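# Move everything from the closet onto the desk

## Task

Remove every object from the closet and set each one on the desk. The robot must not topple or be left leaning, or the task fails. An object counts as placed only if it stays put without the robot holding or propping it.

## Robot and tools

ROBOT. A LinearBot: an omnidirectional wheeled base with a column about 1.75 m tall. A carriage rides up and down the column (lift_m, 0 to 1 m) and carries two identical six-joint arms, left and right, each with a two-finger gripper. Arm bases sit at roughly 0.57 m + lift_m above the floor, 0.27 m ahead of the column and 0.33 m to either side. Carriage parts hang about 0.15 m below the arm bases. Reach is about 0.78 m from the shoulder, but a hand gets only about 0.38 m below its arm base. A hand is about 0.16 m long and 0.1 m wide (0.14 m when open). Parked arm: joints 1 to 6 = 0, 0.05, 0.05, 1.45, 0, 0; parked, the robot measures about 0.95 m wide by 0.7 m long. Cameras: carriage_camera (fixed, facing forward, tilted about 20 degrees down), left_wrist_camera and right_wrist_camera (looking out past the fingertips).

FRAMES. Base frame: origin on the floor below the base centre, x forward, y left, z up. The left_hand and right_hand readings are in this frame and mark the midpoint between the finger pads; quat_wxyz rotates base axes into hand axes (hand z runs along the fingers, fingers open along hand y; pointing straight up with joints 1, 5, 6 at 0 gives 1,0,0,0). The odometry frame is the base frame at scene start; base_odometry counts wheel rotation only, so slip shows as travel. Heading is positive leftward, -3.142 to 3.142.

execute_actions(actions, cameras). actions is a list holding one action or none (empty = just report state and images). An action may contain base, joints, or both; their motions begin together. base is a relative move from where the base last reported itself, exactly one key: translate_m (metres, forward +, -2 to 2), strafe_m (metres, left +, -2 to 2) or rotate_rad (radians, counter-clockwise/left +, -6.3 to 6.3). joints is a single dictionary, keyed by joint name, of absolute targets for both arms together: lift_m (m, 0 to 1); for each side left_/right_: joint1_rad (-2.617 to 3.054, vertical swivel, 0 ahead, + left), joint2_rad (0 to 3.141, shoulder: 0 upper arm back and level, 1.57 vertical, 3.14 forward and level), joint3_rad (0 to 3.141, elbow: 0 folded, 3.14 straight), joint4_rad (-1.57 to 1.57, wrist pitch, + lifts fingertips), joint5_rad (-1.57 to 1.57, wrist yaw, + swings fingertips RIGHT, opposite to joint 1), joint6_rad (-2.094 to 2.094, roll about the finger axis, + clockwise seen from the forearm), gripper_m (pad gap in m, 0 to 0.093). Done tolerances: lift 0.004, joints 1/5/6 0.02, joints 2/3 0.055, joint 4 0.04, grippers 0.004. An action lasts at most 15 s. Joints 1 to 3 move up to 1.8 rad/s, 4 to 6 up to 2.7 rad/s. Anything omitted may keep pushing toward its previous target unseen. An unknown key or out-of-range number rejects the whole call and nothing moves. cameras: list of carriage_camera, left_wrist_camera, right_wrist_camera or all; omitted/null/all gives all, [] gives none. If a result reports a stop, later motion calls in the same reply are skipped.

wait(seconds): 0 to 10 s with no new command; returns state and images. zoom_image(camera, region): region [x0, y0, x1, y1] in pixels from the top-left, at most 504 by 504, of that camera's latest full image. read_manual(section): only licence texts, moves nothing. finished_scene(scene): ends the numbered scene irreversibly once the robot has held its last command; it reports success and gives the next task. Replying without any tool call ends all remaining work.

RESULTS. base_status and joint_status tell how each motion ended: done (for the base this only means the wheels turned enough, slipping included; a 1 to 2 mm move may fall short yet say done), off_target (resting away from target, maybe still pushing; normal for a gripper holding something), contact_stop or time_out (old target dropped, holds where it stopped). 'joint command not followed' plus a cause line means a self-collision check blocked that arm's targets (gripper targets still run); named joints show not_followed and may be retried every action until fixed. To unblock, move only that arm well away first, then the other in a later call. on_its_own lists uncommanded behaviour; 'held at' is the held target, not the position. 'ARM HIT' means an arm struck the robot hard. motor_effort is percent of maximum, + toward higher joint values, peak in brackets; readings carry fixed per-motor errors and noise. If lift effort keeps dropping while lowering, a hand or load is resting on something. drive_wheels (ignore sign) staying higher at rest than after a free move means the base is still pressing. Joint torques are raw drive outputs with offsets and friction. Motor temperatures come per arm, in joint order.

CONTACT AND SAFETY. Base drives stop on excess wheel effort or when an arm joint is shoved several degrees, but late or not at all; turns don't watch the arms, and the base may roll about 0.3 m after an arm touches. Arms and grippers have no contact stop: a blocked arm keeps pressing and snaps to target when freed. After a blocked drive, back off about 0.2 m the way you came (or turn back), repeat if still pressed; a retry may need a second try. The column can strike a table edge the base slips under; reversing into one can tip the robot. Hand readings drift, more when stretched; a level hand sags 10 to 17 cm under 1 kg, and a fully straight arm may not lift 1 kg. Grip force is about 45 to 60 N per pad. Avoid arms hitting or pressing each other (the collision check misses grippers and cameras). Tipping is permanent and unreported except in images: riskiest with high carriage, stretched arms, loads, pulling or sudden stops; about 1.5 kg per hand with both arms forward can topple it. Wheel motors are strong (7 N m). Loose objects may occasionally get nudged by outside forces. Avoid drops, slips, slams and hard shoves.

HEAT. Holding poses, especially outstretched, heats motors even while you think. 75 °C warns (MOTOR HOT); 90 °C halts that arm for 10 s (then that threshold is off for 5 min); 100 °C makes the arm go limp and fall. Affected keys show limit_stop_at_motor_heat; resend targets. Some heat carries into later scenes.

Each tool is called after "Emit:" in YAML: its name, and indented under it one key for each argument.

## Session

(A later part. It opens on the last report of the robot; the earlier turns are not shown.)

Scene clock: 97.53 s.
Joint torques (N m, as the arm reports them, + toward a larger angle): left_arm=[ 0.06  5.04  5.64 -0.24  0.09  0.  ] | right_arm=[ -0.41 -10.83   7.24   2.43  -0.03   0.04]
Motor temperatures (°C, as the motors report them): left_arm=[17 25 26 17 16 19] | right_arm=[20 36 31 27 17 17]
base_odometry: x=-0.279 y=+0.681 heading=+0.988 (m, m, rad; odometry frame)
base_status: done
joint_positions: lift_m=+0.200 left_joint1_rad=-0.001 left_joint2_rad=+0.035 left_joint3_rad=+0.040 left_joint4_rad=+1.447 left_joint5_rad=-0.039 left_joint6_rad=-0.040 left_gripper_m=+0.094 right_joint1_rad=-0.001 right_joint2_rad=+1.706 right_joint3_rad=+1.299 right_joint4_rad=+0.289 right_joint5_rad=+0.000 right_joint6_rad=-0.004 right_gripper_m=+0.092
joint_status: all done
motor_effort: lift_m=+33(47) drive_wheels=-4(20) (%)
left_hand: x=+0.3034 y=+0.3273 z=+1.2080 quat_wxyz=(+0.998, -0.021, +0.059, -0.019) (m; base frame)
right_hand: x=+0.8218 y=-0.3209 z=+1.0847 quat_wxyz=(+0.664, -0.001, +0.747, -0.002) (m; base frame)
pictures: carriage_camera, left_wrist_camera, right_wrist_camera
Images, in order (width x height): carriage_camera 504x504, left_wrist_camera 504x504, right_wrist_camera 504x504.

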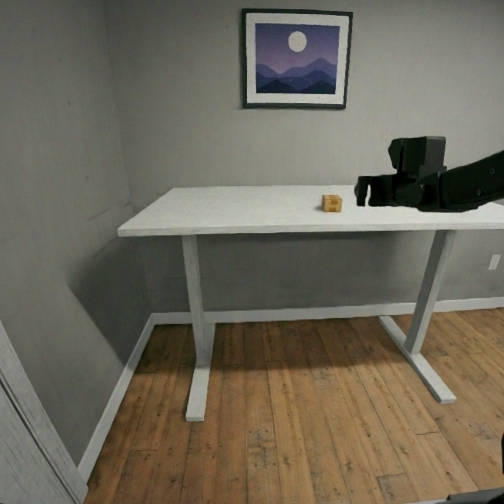

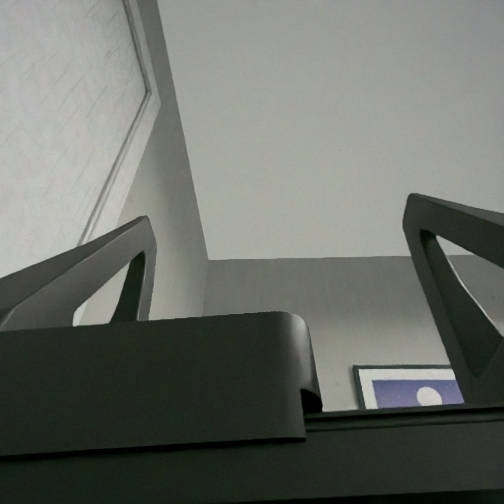

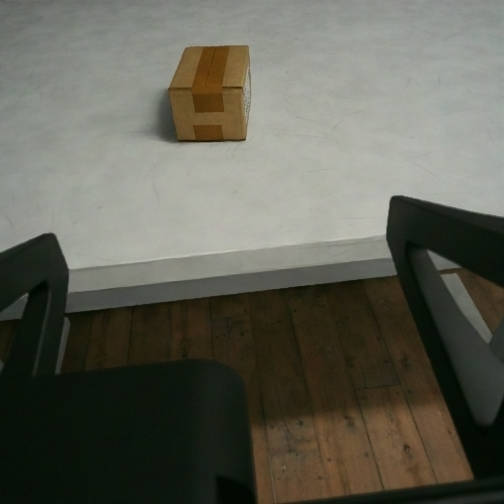

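Emit:
execute_actions:
  actions:
    - {"base":{"strafe_m":-0.9},"joints":{"right_joint2_rad":0.4,"right_joint3_rad":0.4,"right_joint4_rad":0.6,"left_joint2_rad":1.0,"left_joint3_rad":1.0,"left_joint4_rad":0,"left_gripper_m":0,"lift_m":0.08}}
  cameras: []

Emit:
execute_actions:
  actions:
    - {"base":{"rotate_rad":3.14},"joints":{"right_joint2_rad":0.0,"right_joint3_rad":0.05,"right_joint4_rad":1.45}}
  cameras: ["carriage_camera"]

Scene clock: 103.80 s.
Joint torques (N m, as the arm reports them, + toward a larger angle): left_arm=[ 0.02 -2.12  8.83  2.11  0.07  0.  ] | right_arm=[-0.35  1.67  5.74  1.75 -0.02  0.04]
Motor temperatures (°C, as the motors report them): left_arm=[17 25 27 18 16 19] | right_arm=[20 35 30 27 17 17]
base_odometry: x=+0.472 y=+0.185 heading=+0.988 (m, m, rad; odometry frame)
base_status: done
joint_positions: lift_m=+0.080 left_joint1_rad=-0.001 left_joint2_rad=+0.989 left_joint3_rad=+0.981 left_joint4_rad=+0.003 left_joint5_rad=-0.039 left_joint6_rad=-0.040 left_gripper_m=+0.000 right_joint1_rad=-0.001 right_joint2_rad=+0.404 right_joint3_rad=+0.413 right_joint4_rad=+0.588 right_joint5_rad=+0.000 right_joint6_rad=-0.004 right_gripper_m=+0.092
joint_status: all done
motor_effort: lift_m=+36(37) drive_wheels=+0(15) (%)
left_hand: x=+0.6395 y=+0.3270 z=+1.0506 quat_wxyz=(+0.705, -0.028, +0.709, +0.000) (m; base frame)
right_hand: x=+0.4985 y=-0.3207 z=+1.0777 quat_wxyz=(+0.884, -0.001, +0.468, -0.002) (m; base frame)
pictures: none
No camera images: the call's "cameras" was empty. Leave "cameras" out to get every camera's image.

Scene clock: 108.07 s.
Joint torques (N m, as the arm reports them, + toward a larger angle): left_arm=[ 0.05 -2.22  8.84  2.12  0.07 -0.01] | right_arm=[-0.35  4.22  4.14 -0.26 -0.02  0.04]
Motor temperatures (°C, as the motors report them): left_arm=[17 25 28 20 16 19] | right_arm=[20 33 30 26 17 17]
base_odometry: x=+0.472 y=+0.185 heading=-2.156 (m, m, rad; odometry frame)
base_status: done
joint_positions: lift_m=+0.080 left_joint1_rad=-0.001 left_joint2_rad=+0.989 left_joint3_rad=+0.981 left_joint4_rad=+0.001 left_joint5_rad=-0.039 left_joint6_rad=-0.040 left_gripper_m=+0.000 right_joint1_rad=-0.001 right_joint2_rad=+0.021 right_joint3_rad=+0.065 right_joint4_rad=+1.442 right_joint5_rad=+0.000 right_joint6_rad=-0.004 right_gripper_m=+0.092
joint_status: all done
joint sent to its limit — the command would take right_joint2_rad past its lower limit, so that joint was sent only as far as its limit.
motor_effort: lift_m=+36(42) drive_wheels=+4(20) (%)
left_hand: x=+0.6395 y=+0.3270 z=+1.0503 quat_wxyz=(+0.705, -0.028, +0.709, +0.000) (m; base frame)
right_hand: x=+0.2924 y=-0.3206 z=+1.0948 quat_wxyz=(+0.999, +0.000, +0.043, -0.002) (m; base frame)
pictures: carriage_camera
Images, in order (width x height): carriage_camera 504x504.

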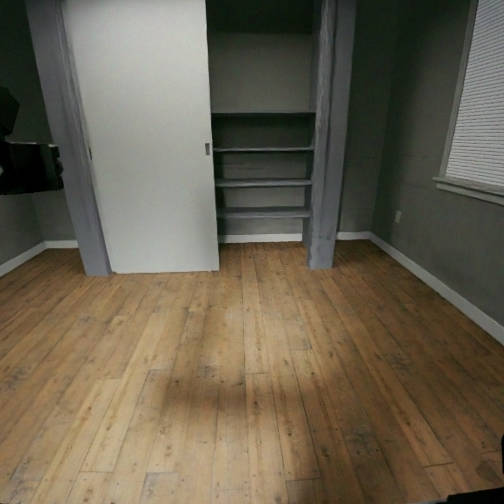

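Door ≈2.3 m from base; advance.

Emit:
execute_actions:
  actions:
    - {"base":{"translate_m":1.35}}

Scene clock: 113.27 s.
Joint torques (N m, as the arm reports them, + toward a larger angle): left_arm=[ 0.05 -2.21  8.79  2.14  0.07  0.  ] | right_arm=[-0.36  4.23  4.16 -0.25 -0.01  0.04]
Motor temperatures (°C, as the motors report them): left_arm=[17 25 28 21 16 19] | right_arm=[20 32 30 25 17 17]
base_odometry: x=-0.272 y=-0.941 heading=-2.155 (m, m, rad; odometry frame)
base_status: done
joint_positions: lift_m=+0.080 left_joint1_rad=-0.001 left_joint2_rad=+0.989 left_joint3_rad=+0.981 left_joint4_rad=+0.001 left_joint5_rad=-0.039 left_joint6_rad=-0.040 left_gripper_m=+0.000 right_joint1_rad=-0.001 right_joint2_rad=+0.021 right_joint3_rad=+0.065 right_joint4_rad=+1.444 right_joint5_rad=+0.000 right_joint6_rad=-0.004 right_gripper_m=+0.092
joint_status: not commanded
motor_effort: lift_m=+35(38) drive_wheels=-8(23) (%)
left_hand: x=+0.6395 y=+0.3270 z=+1.0502 quat_wxyz=(+0.704, -0.028, +0.709, +0.000) (m; base frame)
right_hand: x=+0.2921 y=-0.3206 z=+1.0948 quat_wxyz=(+0.999, +0.000, +0.042, -0.002) (m; base frame)
pictures: carriage_camera, left_wrist_camera, right_wrist_camera
Images, in order (width x height): carriage_camera 504x504, left_wrist_camera 504x504, right_wrist_camera 504x504.

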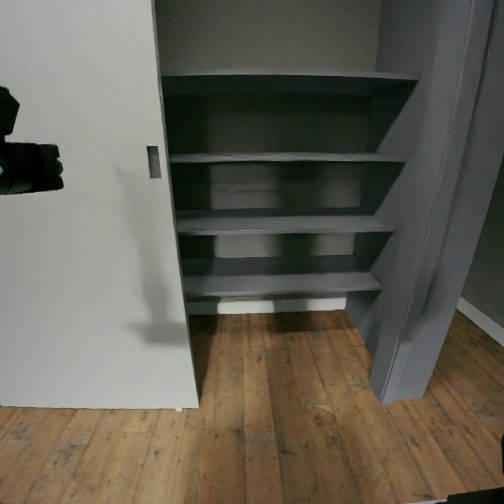

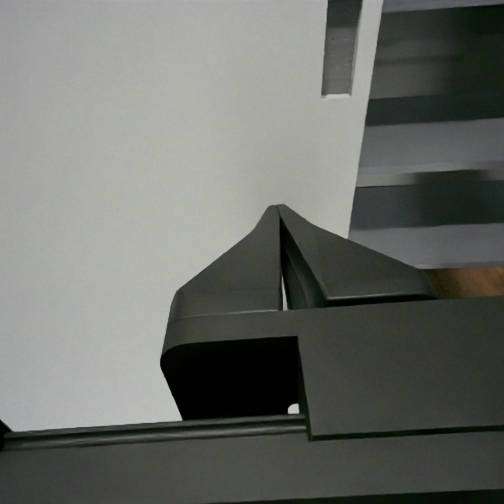

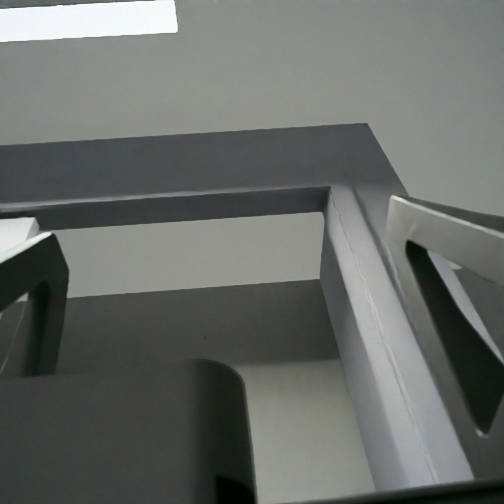

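Emit:
execute_actions:
  actions:
    - {"base":{"translate_m":0.2},"joints":{"lift_m":0.12}}
  cameras: ["left_wrist_camera","carriage_camera"]

Scene clock: 115.90 s.
Joint torques (N m, as the arm reports them, + toward a larger angle): left_arm=[ 0.07 -2.18  7.83  2.1   0.07  0.  ] | right_arm=[-0.34  4.26  4.2  -0.28 -0.01  0.04]
Motor temperatures (°C, as the motors report them): left_arm=[17 25 29 21 16 19] | right_arm=[20 32 29 25 17 17]
base_odometry: x=-0.382 y=-1.108 heading=-2.154 (m, m, rad; odometry frame)
base_status: done
joint_positions: lift_m=+0.120 left_joint1_rad=-0.001 left_joint2_rad=+0.989 left_joint3_rad=+0.992 left_joint4_rad=+0.000 left_joint5_rad=-0.039 left_joint6_rad=-0.040 left_gripper_m=+0.000 right_joint1_rad=-0.001 right_joint2_rad=+0.021 right_joint3_rad=+0.064 right_joint4_rad=+1.445 right_joint5_rad=+0.000 right_joint6_rad=-0.004 right_gripper_m=+0.092
joint_status: all done
motor_effort: lift_m=+33(39) drive_wheels=-7(17) (%)
left_hand: x=+0.6389 y=+0.3270 z=+1.0956 quat_wxyz=(+0.708, -0.028, +0.706, +0.000) (m; base frame)
right_hand: x=+0.2919 y=-0.3206 z=+1.1347 quat_wxyz=(+0.999, +0.000, +0.041, -0.002) (m; base frame)
pictures: carriage_camera, left_wrist_camera
Images, in order (width x height): carriage_camera 504x504, left_wrist_camera 504x504.

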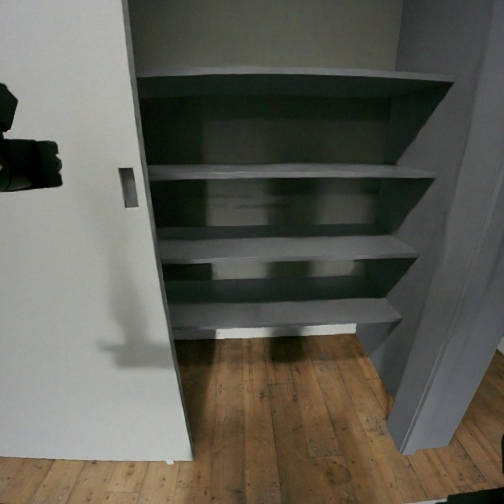

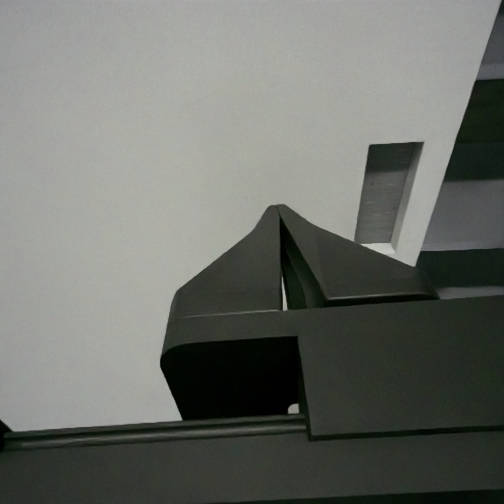

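Emit:
execute_actions:
  actions:
    - {"base":{"translate_m":-0.03}}
  cameras: []

Emit:
execute_actions:
  actions:
    - {"base":{"strafe_m":-0.05}}
  cameras: ["left_wrist_camera","carriage_camera"]

Scene clock: 117.47 s.
Joint torques (N m, as the arm reports them, + toward a larger angle): left_arm=[ 0.02 -2.02  7.89  2.16  0.07  0.  ] | right_arm=[-0.35  4.22  4.15 -0.3  -0.01  0.04]
Motor temperatures (°C, as the motors report them): left_arm=[17 25 29 22 16 19] | right_arm=[20 31 29 24 17 17]
base_odometry: x=-0.365 y=-1.083 heading=-2.154 (m, m, rad; odometry frame)
base_status: done
joint_positions: lift_m=+0.120 left_joint1_rad=-0.001 left_joint2_rad=+0.989 left_joint3_rad=+0.992 left_joint4_rad=-0.001 left_joint5_rad=-0.039 left_joint6_rad=-0.040 left_gripper_m=+0.000 right_joint1_rad=-0.001 right_joint2_rad=+0.021 right_joint3_rad=+0.064 right_joint4_rad=+1.446 right_joint5_rad=+0.000 right_joint6_rad=-0.004 right_gripper_m=+0.092
joint_status: not commanded
motor_effort: lift_m=+37(37) drive_wheels=+4(14) (%)
left_hand: x=+0.6389 y=+0.3270 z=+1.0953 quat_wxyz=(+0.708, -0.028, +0.706, +0.000) (m; base frame)
right_hand: x=+0.2918 y=-0.3206 z=+1.1347 quat_wxyz=(+0.999, +0.000, +0.041, -0.002) (m; base frame)
pictures: none
No camera images: the call's "cameras" was empty. Leave "cameras" out to get every camera's image.

Scene clock: 118.63 s.
Joint torques (N m, as the arm reports them, + toward a larger angle): left_arm=[ 0.06 -2.06  7.97  2.14  0.07  0.  ] | right_arm=[-0.35  4.24  4.19 -0.29 -0.01  0.04]
Motor temperatures (°C, as the motors report them): left_arm=[17 25 29 22 16 19] | right_arm=[20 31 29 24 17 17]
base_odometry: x=-0.407 y=-1.056 heading=-2.154 (m, m, rad; odometry frame)
base_status: done
joint_positions: lift_m=+0.120 left_joint1_rad=-0.001 left_joint2_rad=+0.989 left_joint3_rad=+0.992 left_joint4_rad=-0.001 left_joint5_rad=-0.039 left_joint6_rad=-0.040 left_gripper_m=+0.000 right_joint1_rad=-0.001 right_joint2_rad=+0.021 right_joint3_rad=+0.064 right_joint4_rad=+1.446 right_joint5_rad=+0.000 right_joint6_rad=-0.004 right_gripper_m=+0.092
joint_status: not commanded
motor_effort: lift_m=+36(33) drive_wheels=-2(13) (%)
left_hand: x=+0.6389 y=+0.3270 z=+1.0953 quat_wxyz=(+0.708, -0.028, +0.706, +0.000) (m; base frame)
right_hand: x=+0.2918 y=-0.3206 z=+1.1347 quat_wxyz=(+0.999, +0.000, +0.041, -0.002) (m; base frame)
pictures: carriage_camera, left_wrist_camera
Images, in order (width x height): carriage_camera 504x504, left_wrist_camera 504x504.

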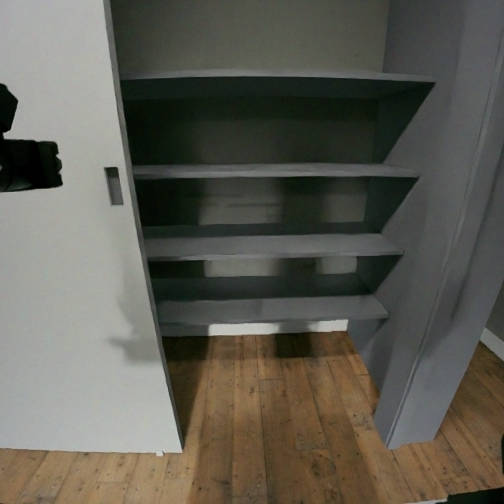

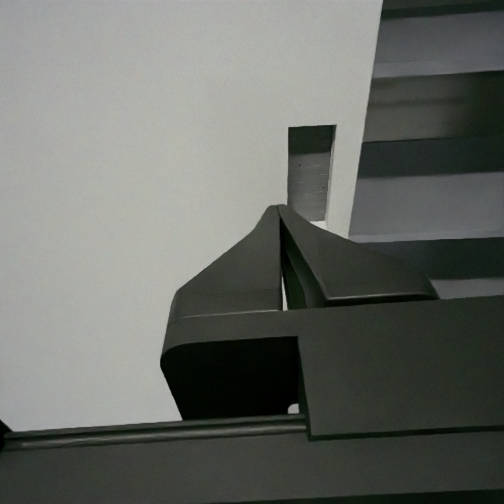

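Emit:
execute_actions:
  actions:
    - {"base":{"strafe_m":-0.025}}
  cameras: []

Emit:
execute_actions:
  actions:
    - {"base":{"translate_m":0.08}}
  cameras: ["left_wrist_camera","carriage_camera"]

Scene clock: 120.10 s.
Joint torques (N m, as the arm reports them, + toward a larger angle): left_arm=[-0.09 -2.05  7.83  2.15  0.02  0.  ] | right_arm=[-0.42  4.19  4.17 -0.3  -0.01  0.04]
Motor temperatures (°C, as the motors report them): left_arm=[17 25 29 22 16 19] | right_arm=[20 31 29 24 17 17]
base_odometry: x=-0.428 y=-1.042 heading=-2.153 (m, m, rad; odometry frame)
base_status: done
joint_positions: lift_m=+0.120 left_joint1_rad=-0.001 left_joint2_rad=+0.989 left_joint3_rad=+0.992 left_joint4_rad=-0.001 left_joint5_rad=-0.039 left_joint6_rad=-0.040 left_gripper_m=+0.000 right_joint1_rad=-0.001 right_joint2_rad=+0.021 right_joint3_rad=+0.064 right_joint4_rad=+1.446 right_joint5_rad=+0.000 right_joint6_rad=-0.004 right_gripper_m=+0.092
joint_status: not commanded
motor_effort: lift_m=+37(33) drive_wheels=+2(15) (%)
left_hand: x=+0.6389 y=+0.3270 z=+1.0953 quat_wxyz=(+0.708, -0.028, +0.706, +0.000) (m; base frame)
right_hand: x=+0.2918 y=-0.3206 z=+1.1347 quat_wxyz=(+0.999, +0.000, +0.041, -0.002) (m; base frame)
pictures: none
No camera images: the call's "cameras" was empty. Leave "cameras" out to get every camera's image.

Scene clock: 121.50 s.
Joint torques (N m, as the arm reports them, + toward a larger angle): left_arm=[-0.02 -2.06  8.15  2.16  0.07  0.  ] | right_arm=[-0.34  4.23  4.22 -0.28 -0.02  0.04]
Motor temperatures (°C, as the motors report them): left_arm=[17 24 29 22 16 19] | right_arm=[20 30 29 24 17 17]
base_odometry: x=-0.472 y=-1.109 heading=-2.154 (m, m, rad; odometry frame)
base_status: done
joint_positions: lift_m=+0.120 left_joint1_rad=-0.001 left_joint2_rad=+0.989 left_joint3_rad=+0.992 left_joint4_rad=-0.002 left_joint5_rad=-0.039 left_joint6_rad=-0.040 left_gripper_m=+0.000 right_joint1_rad=-0.001 right_joint2_rad=+0.021 right_joint3_rad=+0.064 right_joint4_rad=+1.446 right_joint5_rad=+0.000 right_joint6_rad=-0.004 right_gripper_m=+0.092
joint_status: not commanded
motor_effort: lift_m=+34(34) drive_wheels=-3(13) (%)
left_hand: x=+0.6389 y=+0.3270 z=+1.0951 quat_wxyz=(+0.707, -0.028, +0.706, +0.000) (m; base frame)
right_hand: x=+0.2918 y=-0.3206 z=+1.1347 quat_wxyz=(+0.999, +0.000, +0.041, -0.002) (m; base frame)
pictures: carriage_camera, left_wrist_camera
Images, in order (width x height): carriage_camera 504x504, left_wrist_camera 504x504.

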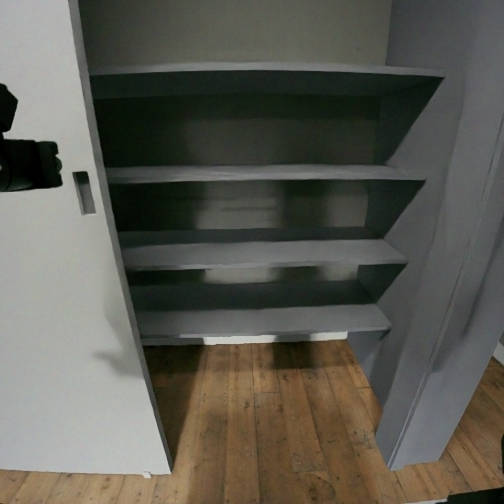

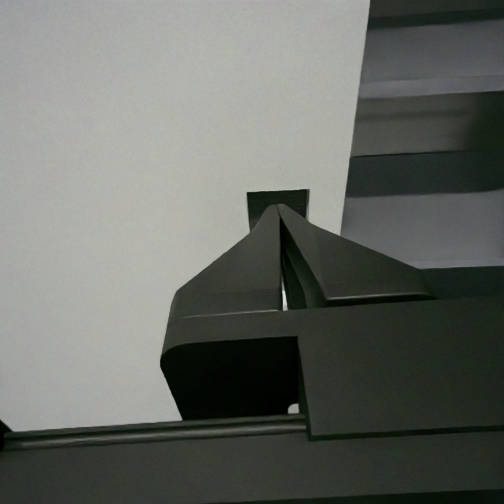

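Emit:
execute_actions:
  actions:
    - {"base":{"translate_m":0.07},"joints":{"lift_m":0.09}}
  cameras: ["left_wrist_camera","carriage_camera"]

Scene clock: 123.23 s.
Joint torques (N m, as the arm reports them, + toward a larger angle): left_arm=[ 0.05 -0.64  7.92  2.46  0.03  0.  ] | right_arm=[-0.37  4.25  4.22 -0.3  -0.02  0.04]
Motor temperatures (°C, as the motors report them): left_arm=[17 24 29 23 16 19] | right_arm=[20 30 29 24 17 17]
base_odometry: x=-0.511 y=-1.167 heading=-2.154 (m, m, rad; odometry frame)
base_status: done
joint_positions: lift_m=+0.090 left_joint1_rad=-0.001 left_joint2_rad=+0.975 left_joint3_rad=+0.992 left_joint4_rad=-0.032 left_joint5_rad=-0.039 left_joint6_rad=-0.040 left_gripper_m=+0.000 right_joint1_rad=-0.001 right_joint2_rad=+0.021 right_joint3_rad=+0.064 right_joint4_rad=+1.447 right_joint5_rad=+0.000 right_joint6_rad=-0.004 right_gripper_m=+0.092
joint_status: all done
motor_effort: lift_m=+37(39) drive_wheels=+5(14) (%)
left_hand: x=+0.6348 y=+0.3269 z=+1.0626 quat_wxyz=(+0.702, -0.028, +0.712, +0.000) (m; base frame)
right_hand: x=+0.2916 y=-0.3206 z=+1.1047 quat_wxyz=(+0.999, +0.000, +0.041, -0.002) (m; base frame)
pictures: carriage_camera, left_wrist_camera
Images, in order (width x height): carriage_camera 504x504, left_wrist_camera 504x504.

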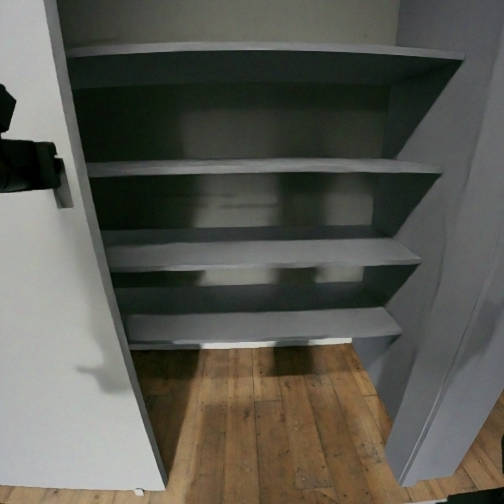

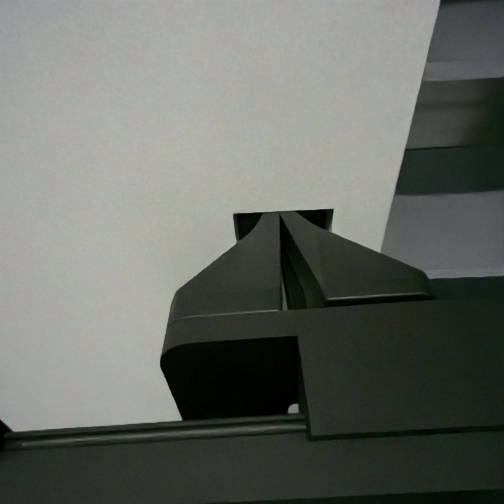

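Inserted. Slide right.

Emit:
execute_actions:
  actions:
    - {"base":{"strafe_m":-0.5},"joints":{"left_joint1_rad":0,"left_joint2_rad":1.0,"left_joint4_rad":0,"left_joint5_rad":0,"left_gripper_m":0}}
  cameras: ["left_wrist_camera","carriage_camera"]

Scene clock: 126.63 s.
Joint torques (N m, as the arm reports them, + toward a larger angle): left_arm=[ 0.18 -0.52  7.91  2.33 -0.09  0.01] | right_arm=[-0.39  4.25  4.21 -0.3  -0.02  0.03]
Motor temperatures (°C, as the motors report them): left_arm=[18 24 30 24 16 19] | right_arm=[20 29 29 23 17 17]
base_odometry: x=-0.929 y=-0.892 heading=-2.154 (m, m, rad; odometry frame)
base_status: done
joint_positions: lift_m=+0.090 left_joint1_rad=-0.001 left_joint2_rad=+0.975 left_joint3_rad=+0.992 left_joint4_rad=-0.022 left_joint5_rad=+0.013 left_joint6_rad=-0.040 left_gripper_m=+0.000 right_joint1_rad=-0.001 right_joint2_rad=+0.021 right_joint3_rad=+0.064 right_joint4_rad=+1.447 right_joint5_rad=+0.000 right_joint6_rad=-0.004 right_gripper_m=+0.092
joint_status: all done
motor_effort: lift_m=+32(35) drive_wheels=+1(20) (%)
left_hand: x=+0.6350 y=+0.3180 z=+1.0650 quat_wxyz=(+0.705, -0.009, +0.709, -0.019) (m; base frame)
right_hand: x=+0.2916 y=-0.3206 z=+1.1047 quat_wxyz=(+0.999, +0.000, +0.041, -0.002) (m; base frame)
pictures: carriage_camera, left_wrist_camera
Images, in order (width x height): carriage_camera 504x504, left_wrist_camera 504x504.

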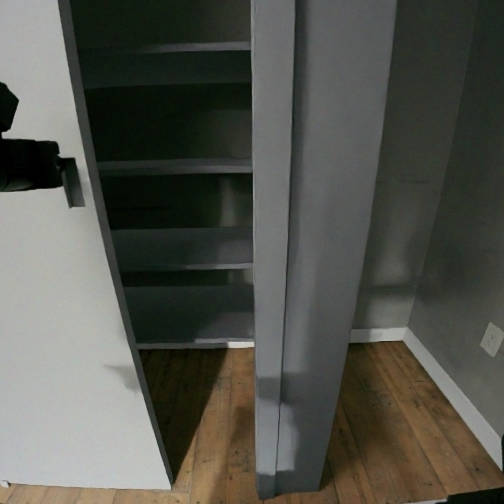

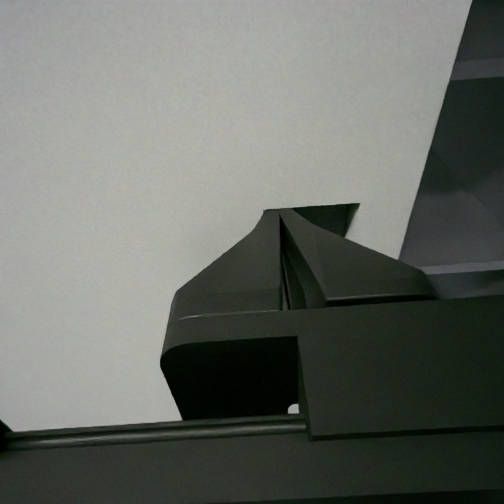

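Emit:
execute_actions:
  actions:
    - {"base":{"strafe_m":-0.42},"joints":{"left_joint1_rad":0,"left_joint2_rad":1.0,"left_joint4_rad":0,"left_joint5_rad":0,"left_gripper_m":0}}
  cameras: ["left_wrist_camera","carriage_camera"]

Scene clock: 128.67 s.
Joint torques (N m, as the arm reports them, + toward a larger angle): left_arm=[-1.34 -0.84  7.92  2.35  0.66 -0.01] | right_arm=[-0.35  4.45  4.39 -0.3  -0.03  0.03]
Motor temperatures (°C, as the motors report them): left_arm=[18 24 30 24 16 19] | right_arm=[20 29 28 23 17 17]
base_odometry: x=-0.991 y=-0.851 heading=-2.153 (m, m, rad; odometry frame)
base_status: strafe_m contact_stop (by the wheels' count: -0.074 of -0.420)
joint_positions: lift_m=+0.090 left_joint1_rad=+0.019 left_joint2_rad=+0.975 left_joint3_rad=+0.992 left_joint4_rad=-0.020 left_joint5_rad=-0.048 left_joint6_rad=-0.039 left_gripper_m=+0.000 right_joint1_rad=-0.001 right_joint2_rad=+0.019 right_joint3_rad=+0.061 right_joint4_rad=+1.447 right_joint5_rad=+0.002 right_joint6_rad=-0.003 right_gripper_m=+0.092
joint_status: left_joint5_rad off_target (ended at -0.048, target +0.000); the others done
motor_effort: lift_m=+36(34) drive_wheels=+3(19) (%)
left_hand: x=+0.6346 y=+0.3357 z=+1.0655 quat_wxyz=(+0.706, -0.038, +0.707, +0.010) (m; base frame)
right_hand: x=+0.2916 y=-0.3208 z=+1.1040 quat_wxyz=(+0.999, +0.001, +0.041, -0.002) (m; base frame)
pictures: carriage_camera, left_wrist_camera
Images, in order (width x height): carriage_camera 504x504, left_wrist_camera 504x504.

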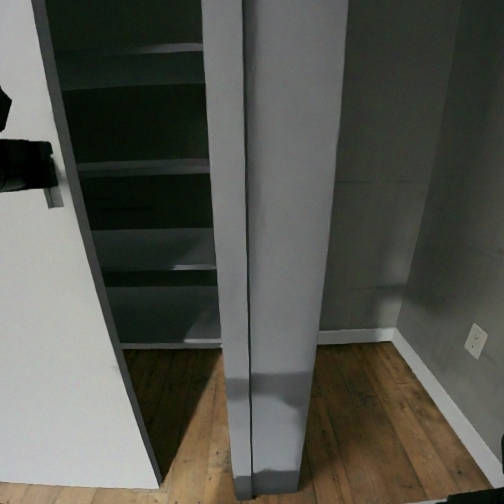

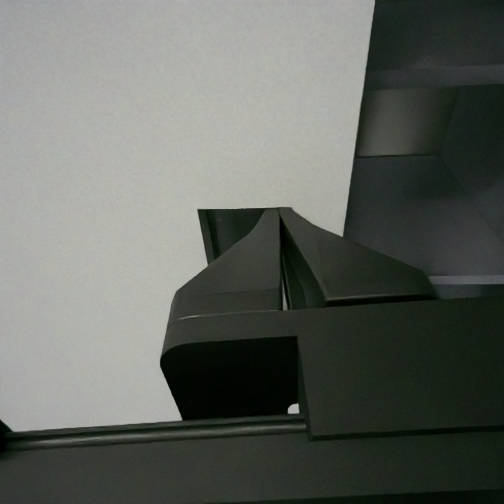

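Emit:
execute_actions:
  actions:
    - {"base":{"strafe_m":-0.2},"joints":{"left_joint1_rad":-0.03,"left_joint2_rad":1.0,"left_joint4_rad":0,"left_joint5_rad":0.03,"left_gripper_m":0}}

Scene clock: 131.50 s.
Joint torques (N m, as the arm reports them, + toward a larger angle): left_arm=[-0.27 -0.67  7.92  2.34  0.04 -0.01] | right_arm=[-0.37  4.46  4.41 -0.3  -0.03  0.04]
Motor temperatures (°C, as the motors report them): left_arm=[18 24 30 24 16 19] | right_arm=[20 29 28 23 17 17]
base_odometry: x=-1.158 y=-0.741 heading=-2.153 (m, m, rad; odometry frame)
base_status: done
joint_positions: lift_m=+0.090 left_joint1_rad=-0.024 left_joint2_rad=+0.975 left_joint3_rad=+0.992 left_joint4_rad=-0.020 left_joint5_rad=+0.032 left_joint6_rad=-0.039 left_gripper_m=+0.000 right_joint1_rad=-0.001 right_joint2_rad=+0.019 right_joint3_rad=+0.061 right_joint4_rad=+1.447 right_joint5_rad=+0.002 right_joint6_rad=-0.003 right_gripper_m=+0.092
joint_status: all done
motor_effort: lift_m=+31(35) drive_wheels=+0(15) (%)
left_hand: x=+0.6347 y=+0.3065 z=+1.0655 quat_wxyz=(+0.705, +0.006, +0.708, -0.033) (m; base frame)
right_hand: x=+0.2916 y=-0.3208 z=+1.1040 quat_wxyz=(+0.999, +0.001, +0.041, -0.002) (m; base frame)
pictures: carriage_camera, left_wrist_camera, right_wrist_camera
Images, in order (width x height): carriage_camera 504x504, left_wrist_camera 504x504, right_wrist_camera 504x504.

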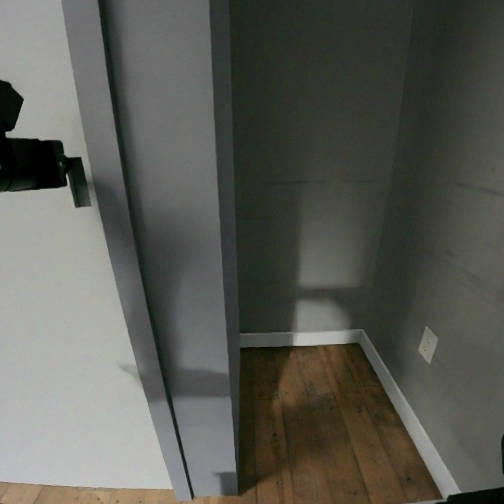

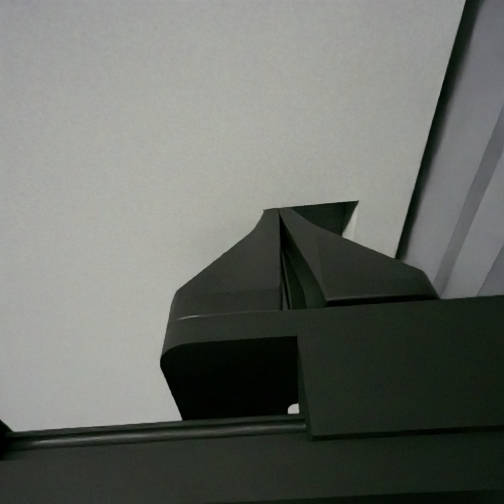

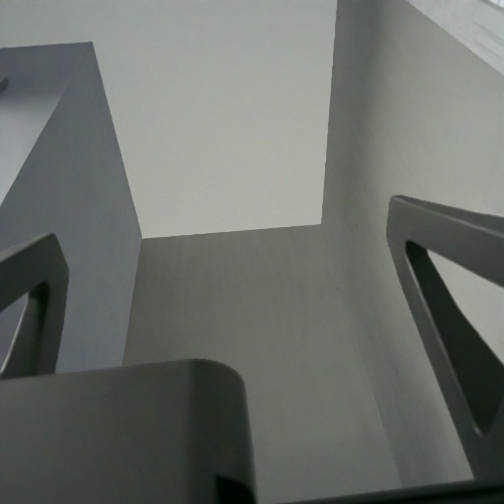

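Emit:
execute_actions:
  actions:
    - {"base":{"translate_m":-0.25},"joints":{"left_joint1_rad":0,"left_joint5_rad":0.04}}
  cameras: []

Emit:
execute_actions:
  actions:
    - {"base":{"strafe_m":1.6}}
  cameras: ["left_wrist_camera","carriage_camera"]

Scene clock: 134.47 s.
Joint torques (N m, as the arm reports them, + toward a larger angle): left_arm=[ 0.87 -1.17  7.93  2.27 -0.02 -0.01] | right_arm=[-0.37  4.45  4.36 -0.32 -0.03  0.04]
Motor temperatures (°C, as the motors report them): left_arm=[18 24 30 25 16 19] | right_arm=[20 28 28 23 17 17]
base_odometry: x=-1.021 y=-0.533 heading=-2.153 (m, m, rad; odometry frame)
base_status: done
joint_positions: lift_m=+0.090 left_joint1_rad=-0.011 left_joint2_rad=+0.979 left_joint3_rad=+0.992 left_joint4_rad=-0.013 left_joint5_rad=+0.048 left_joint6_rad=-0.039 left_gripper_m=+0.000 right_joint1_rad=-0.001 right_joint2_rad=+0.019 right_joint3_rad=+0.061 right_joint4_rad=+1.448 right_joint5_rad=+0.002 right_joint6_rad=-0.003 right_gripper_m=+0.092
joint_status: all done
motor_effort: lift_m=+35(38) drive_wheels=+0(13) (%)
left_hand: x=+0.6358 y=+0.3085 z=+1.0659 quat_wxyz=(+0.706, +0.007, +0.707, -0.034) (m; base frame)
right_hand: x=+0.2915 y=-0.3208 z=+1.1040 quat_wxyz=(+0.999, +0.001, +0.040, -0.002) (m; base frame)
pictures: none
No camera images: the call's "cameras" was empty. Leave "cameras" out to get every camera's image.

Scene clock: 139.97 s.
Joint torques (N m, as the arm reports them, + toward a larger angle): left_arm=[ 0.9  -1.05  7.96  2.26 -0.03 -0.01] | right_arm=[-0.44  4.46  4.38 -0.31 -0.04  0.04]
Motor temperatures (°C, as the motors report them): left_arm=[18 24 30 25 16 19] | right_arm=[20 28 28 22 17 17]
base_odometry: x=+0.316 y=-1.412 heading=-2.153 (m, m, rad; odometry frame)
base_status: done
joint_positions: lift_m=+0.090 left_joint1_rad=-0.011 left_joint2_rad=+0.979 left_joint3_rad=+0.992 left_joint4_rad=-0.013 left_joint5_rad=+0.046 left_joint6_rad=-0.039 left_gripper_m=+0.000 right_joint1_rad=-0.001 right_joint2_rad=+0.019 right_joint3_rad=+0.061 right_joint4_rad=+1.448 right_joint5_rad=+0.002 right_joint6_rad=-0.003 right_gripper_m=+0.092
joint_status: not commanded
motor_effort: lift_m=+35(37) drive_wheels=-2(16) (%)
left_hand: x=+0.6358 y=+0.3087 z=+1.0659 quat_wxyz=(+0.706, +0.006, +0.707, -0.034) (m; base frame)
right_hand: x=+0.2915 y=-0.3208 z=+1.1040 quat_wxyz=(+0.999, +0.001, +0.040, -0.002) (m; base frame)
pictures: carriage_camera, left_wrist_camera
Images, in order (width x height): carriage_camera 504x504, left_wrist_camera 504x504.

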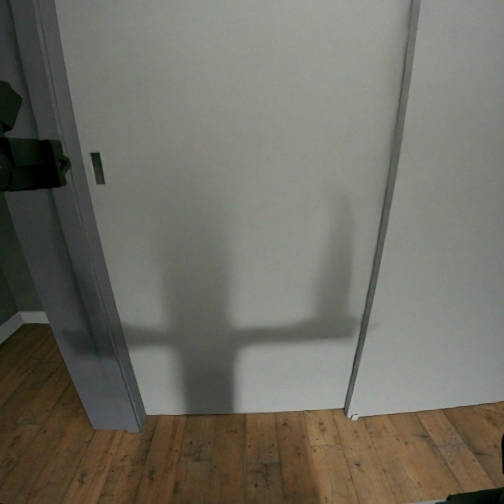

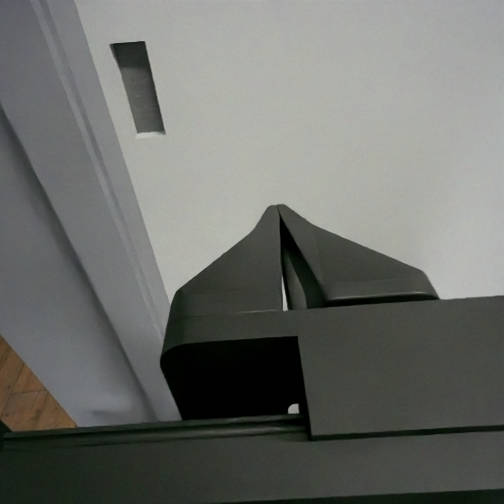

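Emit:
execute_actions:
  actions:
    - {"base":{"strafe_m":0.17},"joints":{"left_joint5_rad":0}}
  cameras: []

Emit:
execute_actions:
  actions:
    - {"base":{"translate_m":0.17}}
  cameras: ["left_wrist_camera","carriage_camera"]

Scene clock: 142.47 s.
Joint torques (N m, as the arm reports them, + toward a larger angle): left_arm=[ 0.95 -1.03  7.92  2.26 -0.02 -0.01] | right_arm=[-0.4   4.45  4.35 -0.31 -0.03  0.03]
Motor temperatures (°C, as the motors report them): left_arm=[18 24 31 25 16 19] | right_arm=[20 27 28 22 17 17]
base_odometry: x=+0.458 y=-1.505 heading=-2.153 (m, m, rad; odometry frame)
base_status: done
joint_positions: lift_m=+0.090 left_joint1_rad=-0.011 left_joint2_rad=+0.979 left_joint3_rad=+0.992 left_joint4_rad=-0.013 left_joint5_rad=+0.007 left_joint6_rad=-0.039 left_gripper_m=+0.000 right_joint1_rad=-0.001 right_joint2_rad=+0.019 right_joint3_rad=+0.061 right_joint4_rad=+1.448 right_joint5_rad=+0.002 right_joint6_rad=-0.003 right_gripper_m=+0.092
joint_status: all done
motor_effort: lift_m=+38(39) drive_wheels=-6(14) (%)
left_hand: x=+0.6360 y=+0.3155 z=+1.0660 quat_wxyz=(+0.707, -0.008, +0.707, -0.020) (m; base frame)
right_hand: x=+0.2915 y=-0.3208 z=+1.1040 quat_wxyz=(+0.999, +0.001, +0.040, -0.002) (m; base frame)
pictures: none
No camera images: the call's "cameras" was empty. Leave "cameras" out to get every camera's image.

Scene clock: 144.40 s.
Joint torques (N m, as the arm reports them, + toward a larger angle): left_arm=[ 0.84 -1.19  8.17  2.27 -0.01 -0.01] | right_arm=[-0.34  4.44  4.39 -0.31 -0.03  0.03]
Motor temperatures (°C, as the motors report them): left_arm=[18 24 31 26 16 19] | right_arm=[20 27 28 22 17 17]
base_odometry: x=+0.365 y=-1.648 heading=-2.152 (m, m, rad; odometry frame)
base_status: done
joint_positions: lift_m=+0.090 left_joint1_rad=-0.011 left_joint2_rad=+0.982 left_joint3_rad=+0.992 left_joint4_rad=-0.011 left_joint5_rad=+0.007 left_joint6_rad=-0.039 left_gripper_m=+0.000 right_joint1_rad=-0.001 right_joint2_rad=+0.019 right_joint3_rad=+0.061 right_joint4_rad=+1.448 right_joint5_rad=+0.002 right_joint6_rad=-0.003 right_gripper_m=+0.092
joint_status: not commanded
motor_effort: lift_m=+37(32) drive_wheels=-5(13) (%)
left_hand: x=+0.6368 y=+0.3155 z=+1.0656 quat_wxyz=(+0.707, -0.008, +0.707, -0.020) (m; base frame)
right_hand: x=+0.2915 y=-0.3208 z=+1.1040 quat_wxyz=(+0.999, +0.001, +0.040, -0.002) (m; base frame)
pictures: carriage_camera, left_wrist_camera
Images, in order (width x height): carriage_camera 504x504, left_wrist_camera 504x504.

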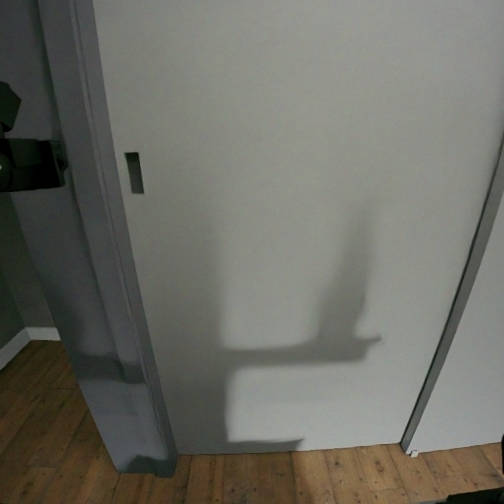

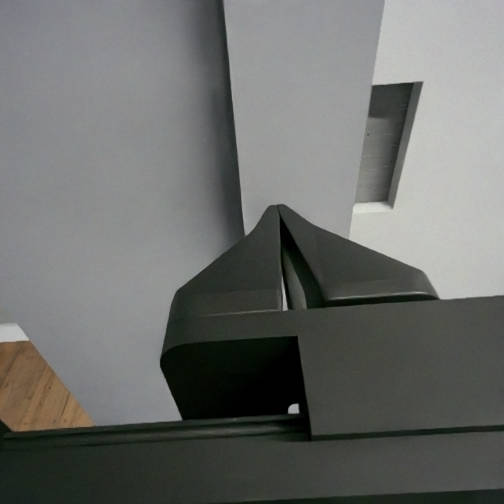

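Emit:
execute_actions:
  actions:
    - {"base":{"strafe_m":-0.075}}
  cameras: ["left_wrist_camera"]

Emit:
execute_actions:
  actions:
    - {"base":{"translate_m":0.08}}
  cameras: ["left_wrist_camera","carriage_camera"]

Scene clock: 146.20 s.
Joint torques (N m, as the arm reports them, + toward a larger angle): left_arm=[ 0.66 -1.34  7.97  2.24 -0.01 -0.01] | right_arm=[-0.35  4.45  4.38 -0.31 -0.03  0.04]
Motor temperatures (°C, as the motors report them): left_arm=[18 24 31 26 16 19] | right_arm=[20 27 28 22 17 17]
base_odometry: x=+0.302 y=-1.607 heading=-2.152 (m, m, rad; odometry frame)
base_status: done
joint_positions: lift_m=+0.090 left_joint1_rad=-0.009 left_joint2_rad=+0.982 left_joint3_rad=+0.992 left_joint4_rad=-0.011 left_joint5_rad=+0.006 left_joint6_rad=-0.039 left_gripper_m=+0.000 right_joint1_rad=-0.001 right_joint2_rad=+0.019 right_joint3_rad=+0.061 right_joint4_rad=+1.448 right_joint5_rad=+0.002 right_joint6_rad=-0.003 right_gripper_m=+0.092
joint_status: not commanded
motor_effort: lift_m=+39(34) drive_wheels=-2(16) (%)
left_hand: x=+0.6368 y=+0.3163 z=+1.0656 quat_wxyz=(+0.707, -0.009, +0.707, -0.019) (m; base frame)
right_hand: x=+0.2915 y=-0.3208 z=+1.1040 quat_wxyz=(+0.999, +0.001, +0.040, -0.002) (m; base frame)
pictures: left_wrist_camera
Images, in order (width x height): left_wrist_camera 504x504.

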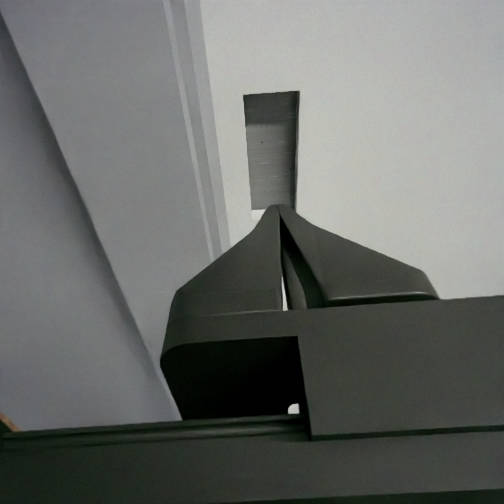

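Scene clock: 147.60 s.
Joint torques (N m, as the arm reports them, + toward a larger angle): left_arm=[ 0.71 -1.31  7.93  2.29  0.   -0.01] | right_arm=[-0.36  4.45  4.39 -0.31 -0.03  0.03]
Motor temperatures (°C, as the motors report them): left_arm=[18 24 31 26 16 19] | right_arm=[20 27 28 22 17 17]
base_odometry: x=+0.258 y=-1.673 heading=-2.153 (m, m, rad; odometry frame)
base_status: done
joint_positions: lift_m=+0.090 left_joint1_rad=-0.009 left_joint2_rad=+0.982 left_joint3_rad=+0.992 left_joint4_rad=-0.009 left_joint5_rad=+0.006 left_joint6_rad=-0.039 left_gripper_m=+0.000 right_joint1_rad=-0.001 right_joint2_rad=+0.019 right_joint3_rad=+0.061 right_joint4_rad=+1.448 right_joint5_rad=+0.002 right_joint6_rad=-0.003 right_gripper_m=+0.092
joint_status: not commanded
motor_effort: lift_m=+35(37) drive_wheels=-3(15) (%)
left_hand: x=+0.6368 y=+0.3163 z=+1.0659 quat_wxyz=(+0.707, -0.009, +0.707, -0.019) (m; base frame)
right_hand: x=+0.2915 y=-0.3208 z=+1.1040 quat_wxyz=(+0.999, +0.001, +0.040, -0.002) (m; base frame)
pictures: carriage_camera, left_wrist_camera
Images, in order (width x height): carriage_camera 504x504, left_wrist_camera 504x504.

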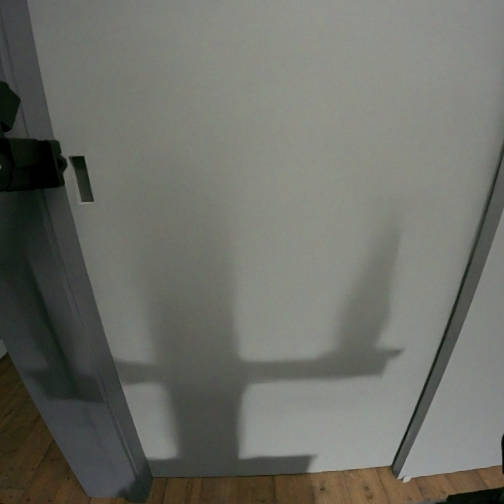

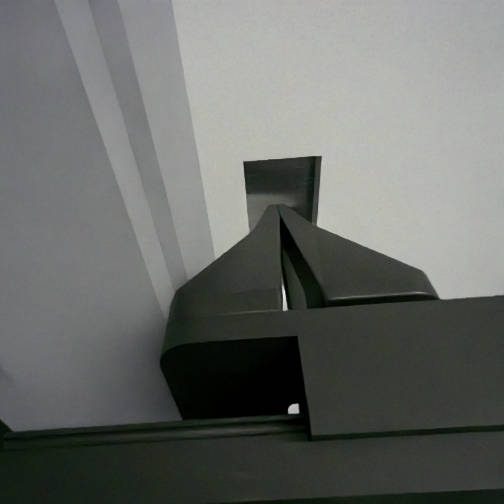

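Emit:
execute_actions:
  actions:
    - {"base":{"translate_m":0.09},"joints":{"lift_m":0.09}}
  cameras: ["left_wrist_camera"]

Scene clock: 149.20 s.
Joint torques (N m, as the arm reports them, + toward a larger angle): left_arm=[ 1.36 13.12  6.74  4.58  0.47  0.42] | right_arm=[-0.39  4.47  4.47 -0.32 -0.03  0.04]
Motor temperatures (°C, as the motors report them): left_arm=[18 24 31 27 16 19] | right_arm=[20 27 28 22 17 17]
base_odometry: x=+0.216 y=-1.736 heading=-2.153 (m, m, rad; odometry frame)
base_status: translate_m contact_stop (by the wheels' count: +0.076 of +0.090)
joint_positions: lift_m=+0.090 left_joint1_rad=-0.016 left_joint2_rad=+0.839 left_joint3_rad=+1.003 left_joint4_rad=-0.238 left_joint5_rad=-0.034 left_joint6_rad=-0.090 left_gripper_m=+0.000 right_joint1_rad=-0.001 right_joint2_rad=+0.019 right_joint3_rad=+0.060 right_joint4_rad=+1.448 right_joint5_rad=+0.002 right_joint6_rad=-0.003 right_gripper_m=+0.092
joint_status: all done
motor_effort: lift_m=+39(37) drive_wheels=+14(18) (%)
left_hand: x=+0.5940 y=+0.3212 z=+1.0610 quat_wxyz=(+0.680, -0.039, +0.732, -0.024) (m; base frame)
right_hand: x=+0.2918 y=-0.3208 z=+1.1035 quat_wxyz=(+0.999, +0.001, +0.041, -0.002) (m; base frame)
pictures: left_wrist_camera
Images, in order (width x height): left_wrist_camera 504x504.

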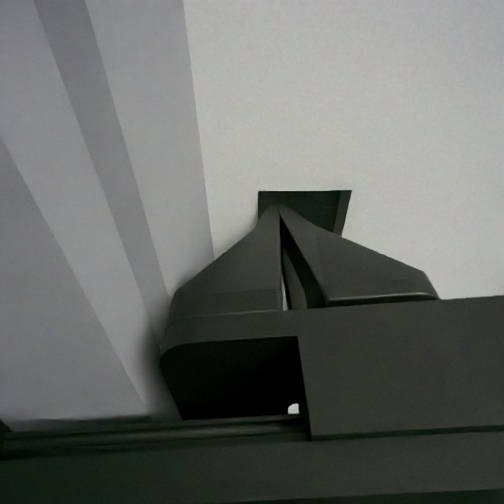

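Too far; back 0.04, then slide.

Emit:
execute_actions:
  actions:
    - {"base":{"translate_m":-0.04},"joints":{"left_joint2_rad":1.0,"left_joint4_rad":0}}
  cameras: ["left_wrist_camera"]

Emit:
execute_actions:
  actions:
    - {"base":{"strafe_m":-0.45},"joints":{"left_joint1_rad":-0.03,"left_joint2_rad":1.0,"left_joint4_rad":0,"left_joint5_rad":0.03,"left_gripper_m":0}}
  cameras: ["left_wrist_camera","carriage_camera"]

Scene clock: 151.27 s.
Joint torques (N m, as the arm reports them, + toward a larger angle): left_arm=[1.01 1.18 7.   2.87 0.31 0.14] | right_arm=[-0.34  4.44  4.46 -0.32 -0.03  0.03]
Motor temperatures (°C, as the motors report them): left_arm=[18 24 31 29 16 19] | right_arm=[20 27 28 22 17 17]
base_odometry: x=+0.238 y=-1.703 heading=-2.152 (m, m, rad; odometry frame)
base_status: done
joint_positions: lift_m=+0.090 left_joint1_rad=-0.013 left_joint2_rad=+0.958 left_joint3_rad=+1.003 left_joint4_rad=-0.064 left_joint5_rad=-0.019 left_joint6_rad=-0.057 left_gripper_m=+0.000 right_joint1_rad=-0.001 right_joint2_rad=+0.019 right_joint3_rad=+0.060 right_joint4_rad=+1.449 right_joint5_rad=+0.002 right_joint6_rad=-0.003 right_gripper_m=+0.092
joint_status: left_joint4_rad off_target (ended at -0.064, target +0.000); the others done
motor_effort: lift_m=+37(38) drive_wheels=+6(11) (%)
left_hand: x=+0.6293 y=+0.3192 z=+1.0658 quat_wxyz=(+0.700, -0.022, +0.713, -0.018) (m; base frame)
right_hand: x=+0.2917 y=-0.3208 z=+1.1035 quat_wxyz=(+0.999, +0.001, +0.041, -0.002) (m; base frame)
pictures: left_wrist_camera
Images, in order (width x height): left_wrist_camera 504x504.

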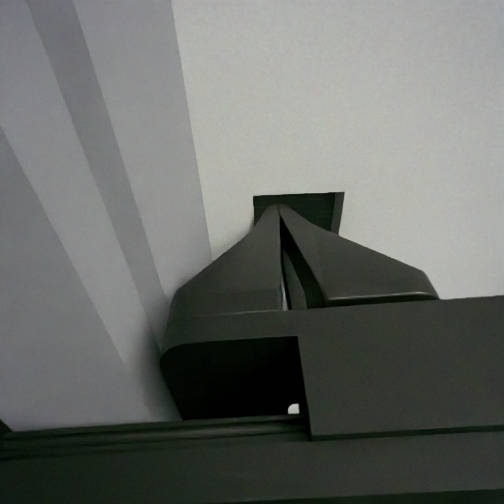

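Scene clock: 154.23 s.
Joint torques (N m, as the arm reports them, + toward a larger angle): left_arm=[-0.68 -0.08  7.06  2.3   0.15  0.06] | right_arm=[-0.35  4.45  4.48 -0.32 -0.03  0.03]
Motor temperatures (°C, as the motors report them): left_arm=[18 24 31 29 16 19] | right_arm=[20 26 28 22 17 17]
base_odometry: x=-0.138 y=-1.456 heading=-2.152 (m, m, rad; odometry frame)
base_status: done
joint_positions: lift_m=+0.090 left_joint1_rad=-0.021 left_joint2_rad=+0.970 left_joint3_rad=+1.003 left_joint4_rad=-0.017 left_joint5_rad=+0.023 left_joint6_rad=-0.047 left_gripper_m=+0.000 right_joint1_rad=-0.001 right_joint2_rad=+0.019 right_joint3_rad=+0.060 right_joint4_rad=+1.449 right_joint5_rad=+0.002 right_joint6_rad=-0.003 right_gripper_m=+0.092
joint_status: all done
motor_effort: lift_m=+37(37) drive_wheels=-4(14) (%)
left_hand: x=+0.6326 y=+0.3091 z=+1.0733 quat_wxyz=(+0.712, -0.001, +0.701, -0.032) (m; base frame)
right_hand: x=+0.2917 y=-0.3208 z=+1.1035 quat_wxyz=(+0.999, +0.001, +0.041, -0.002) (m; base frame)
pictures: carriage_camera, left_wrist_camera
Images, in order (width x height): carriage_camera 504x504, left_wrist_camera 504x504.

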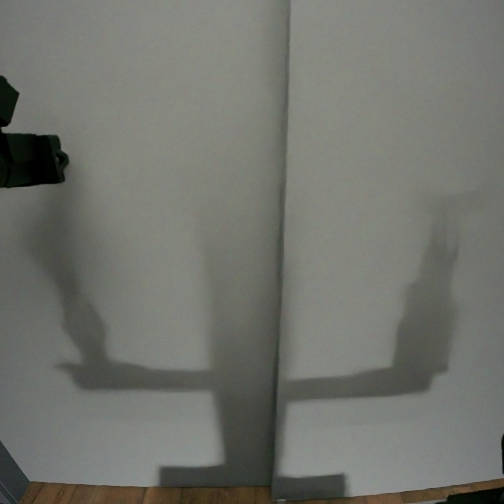

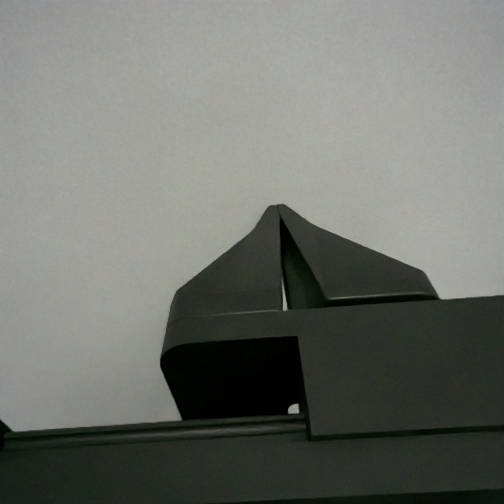

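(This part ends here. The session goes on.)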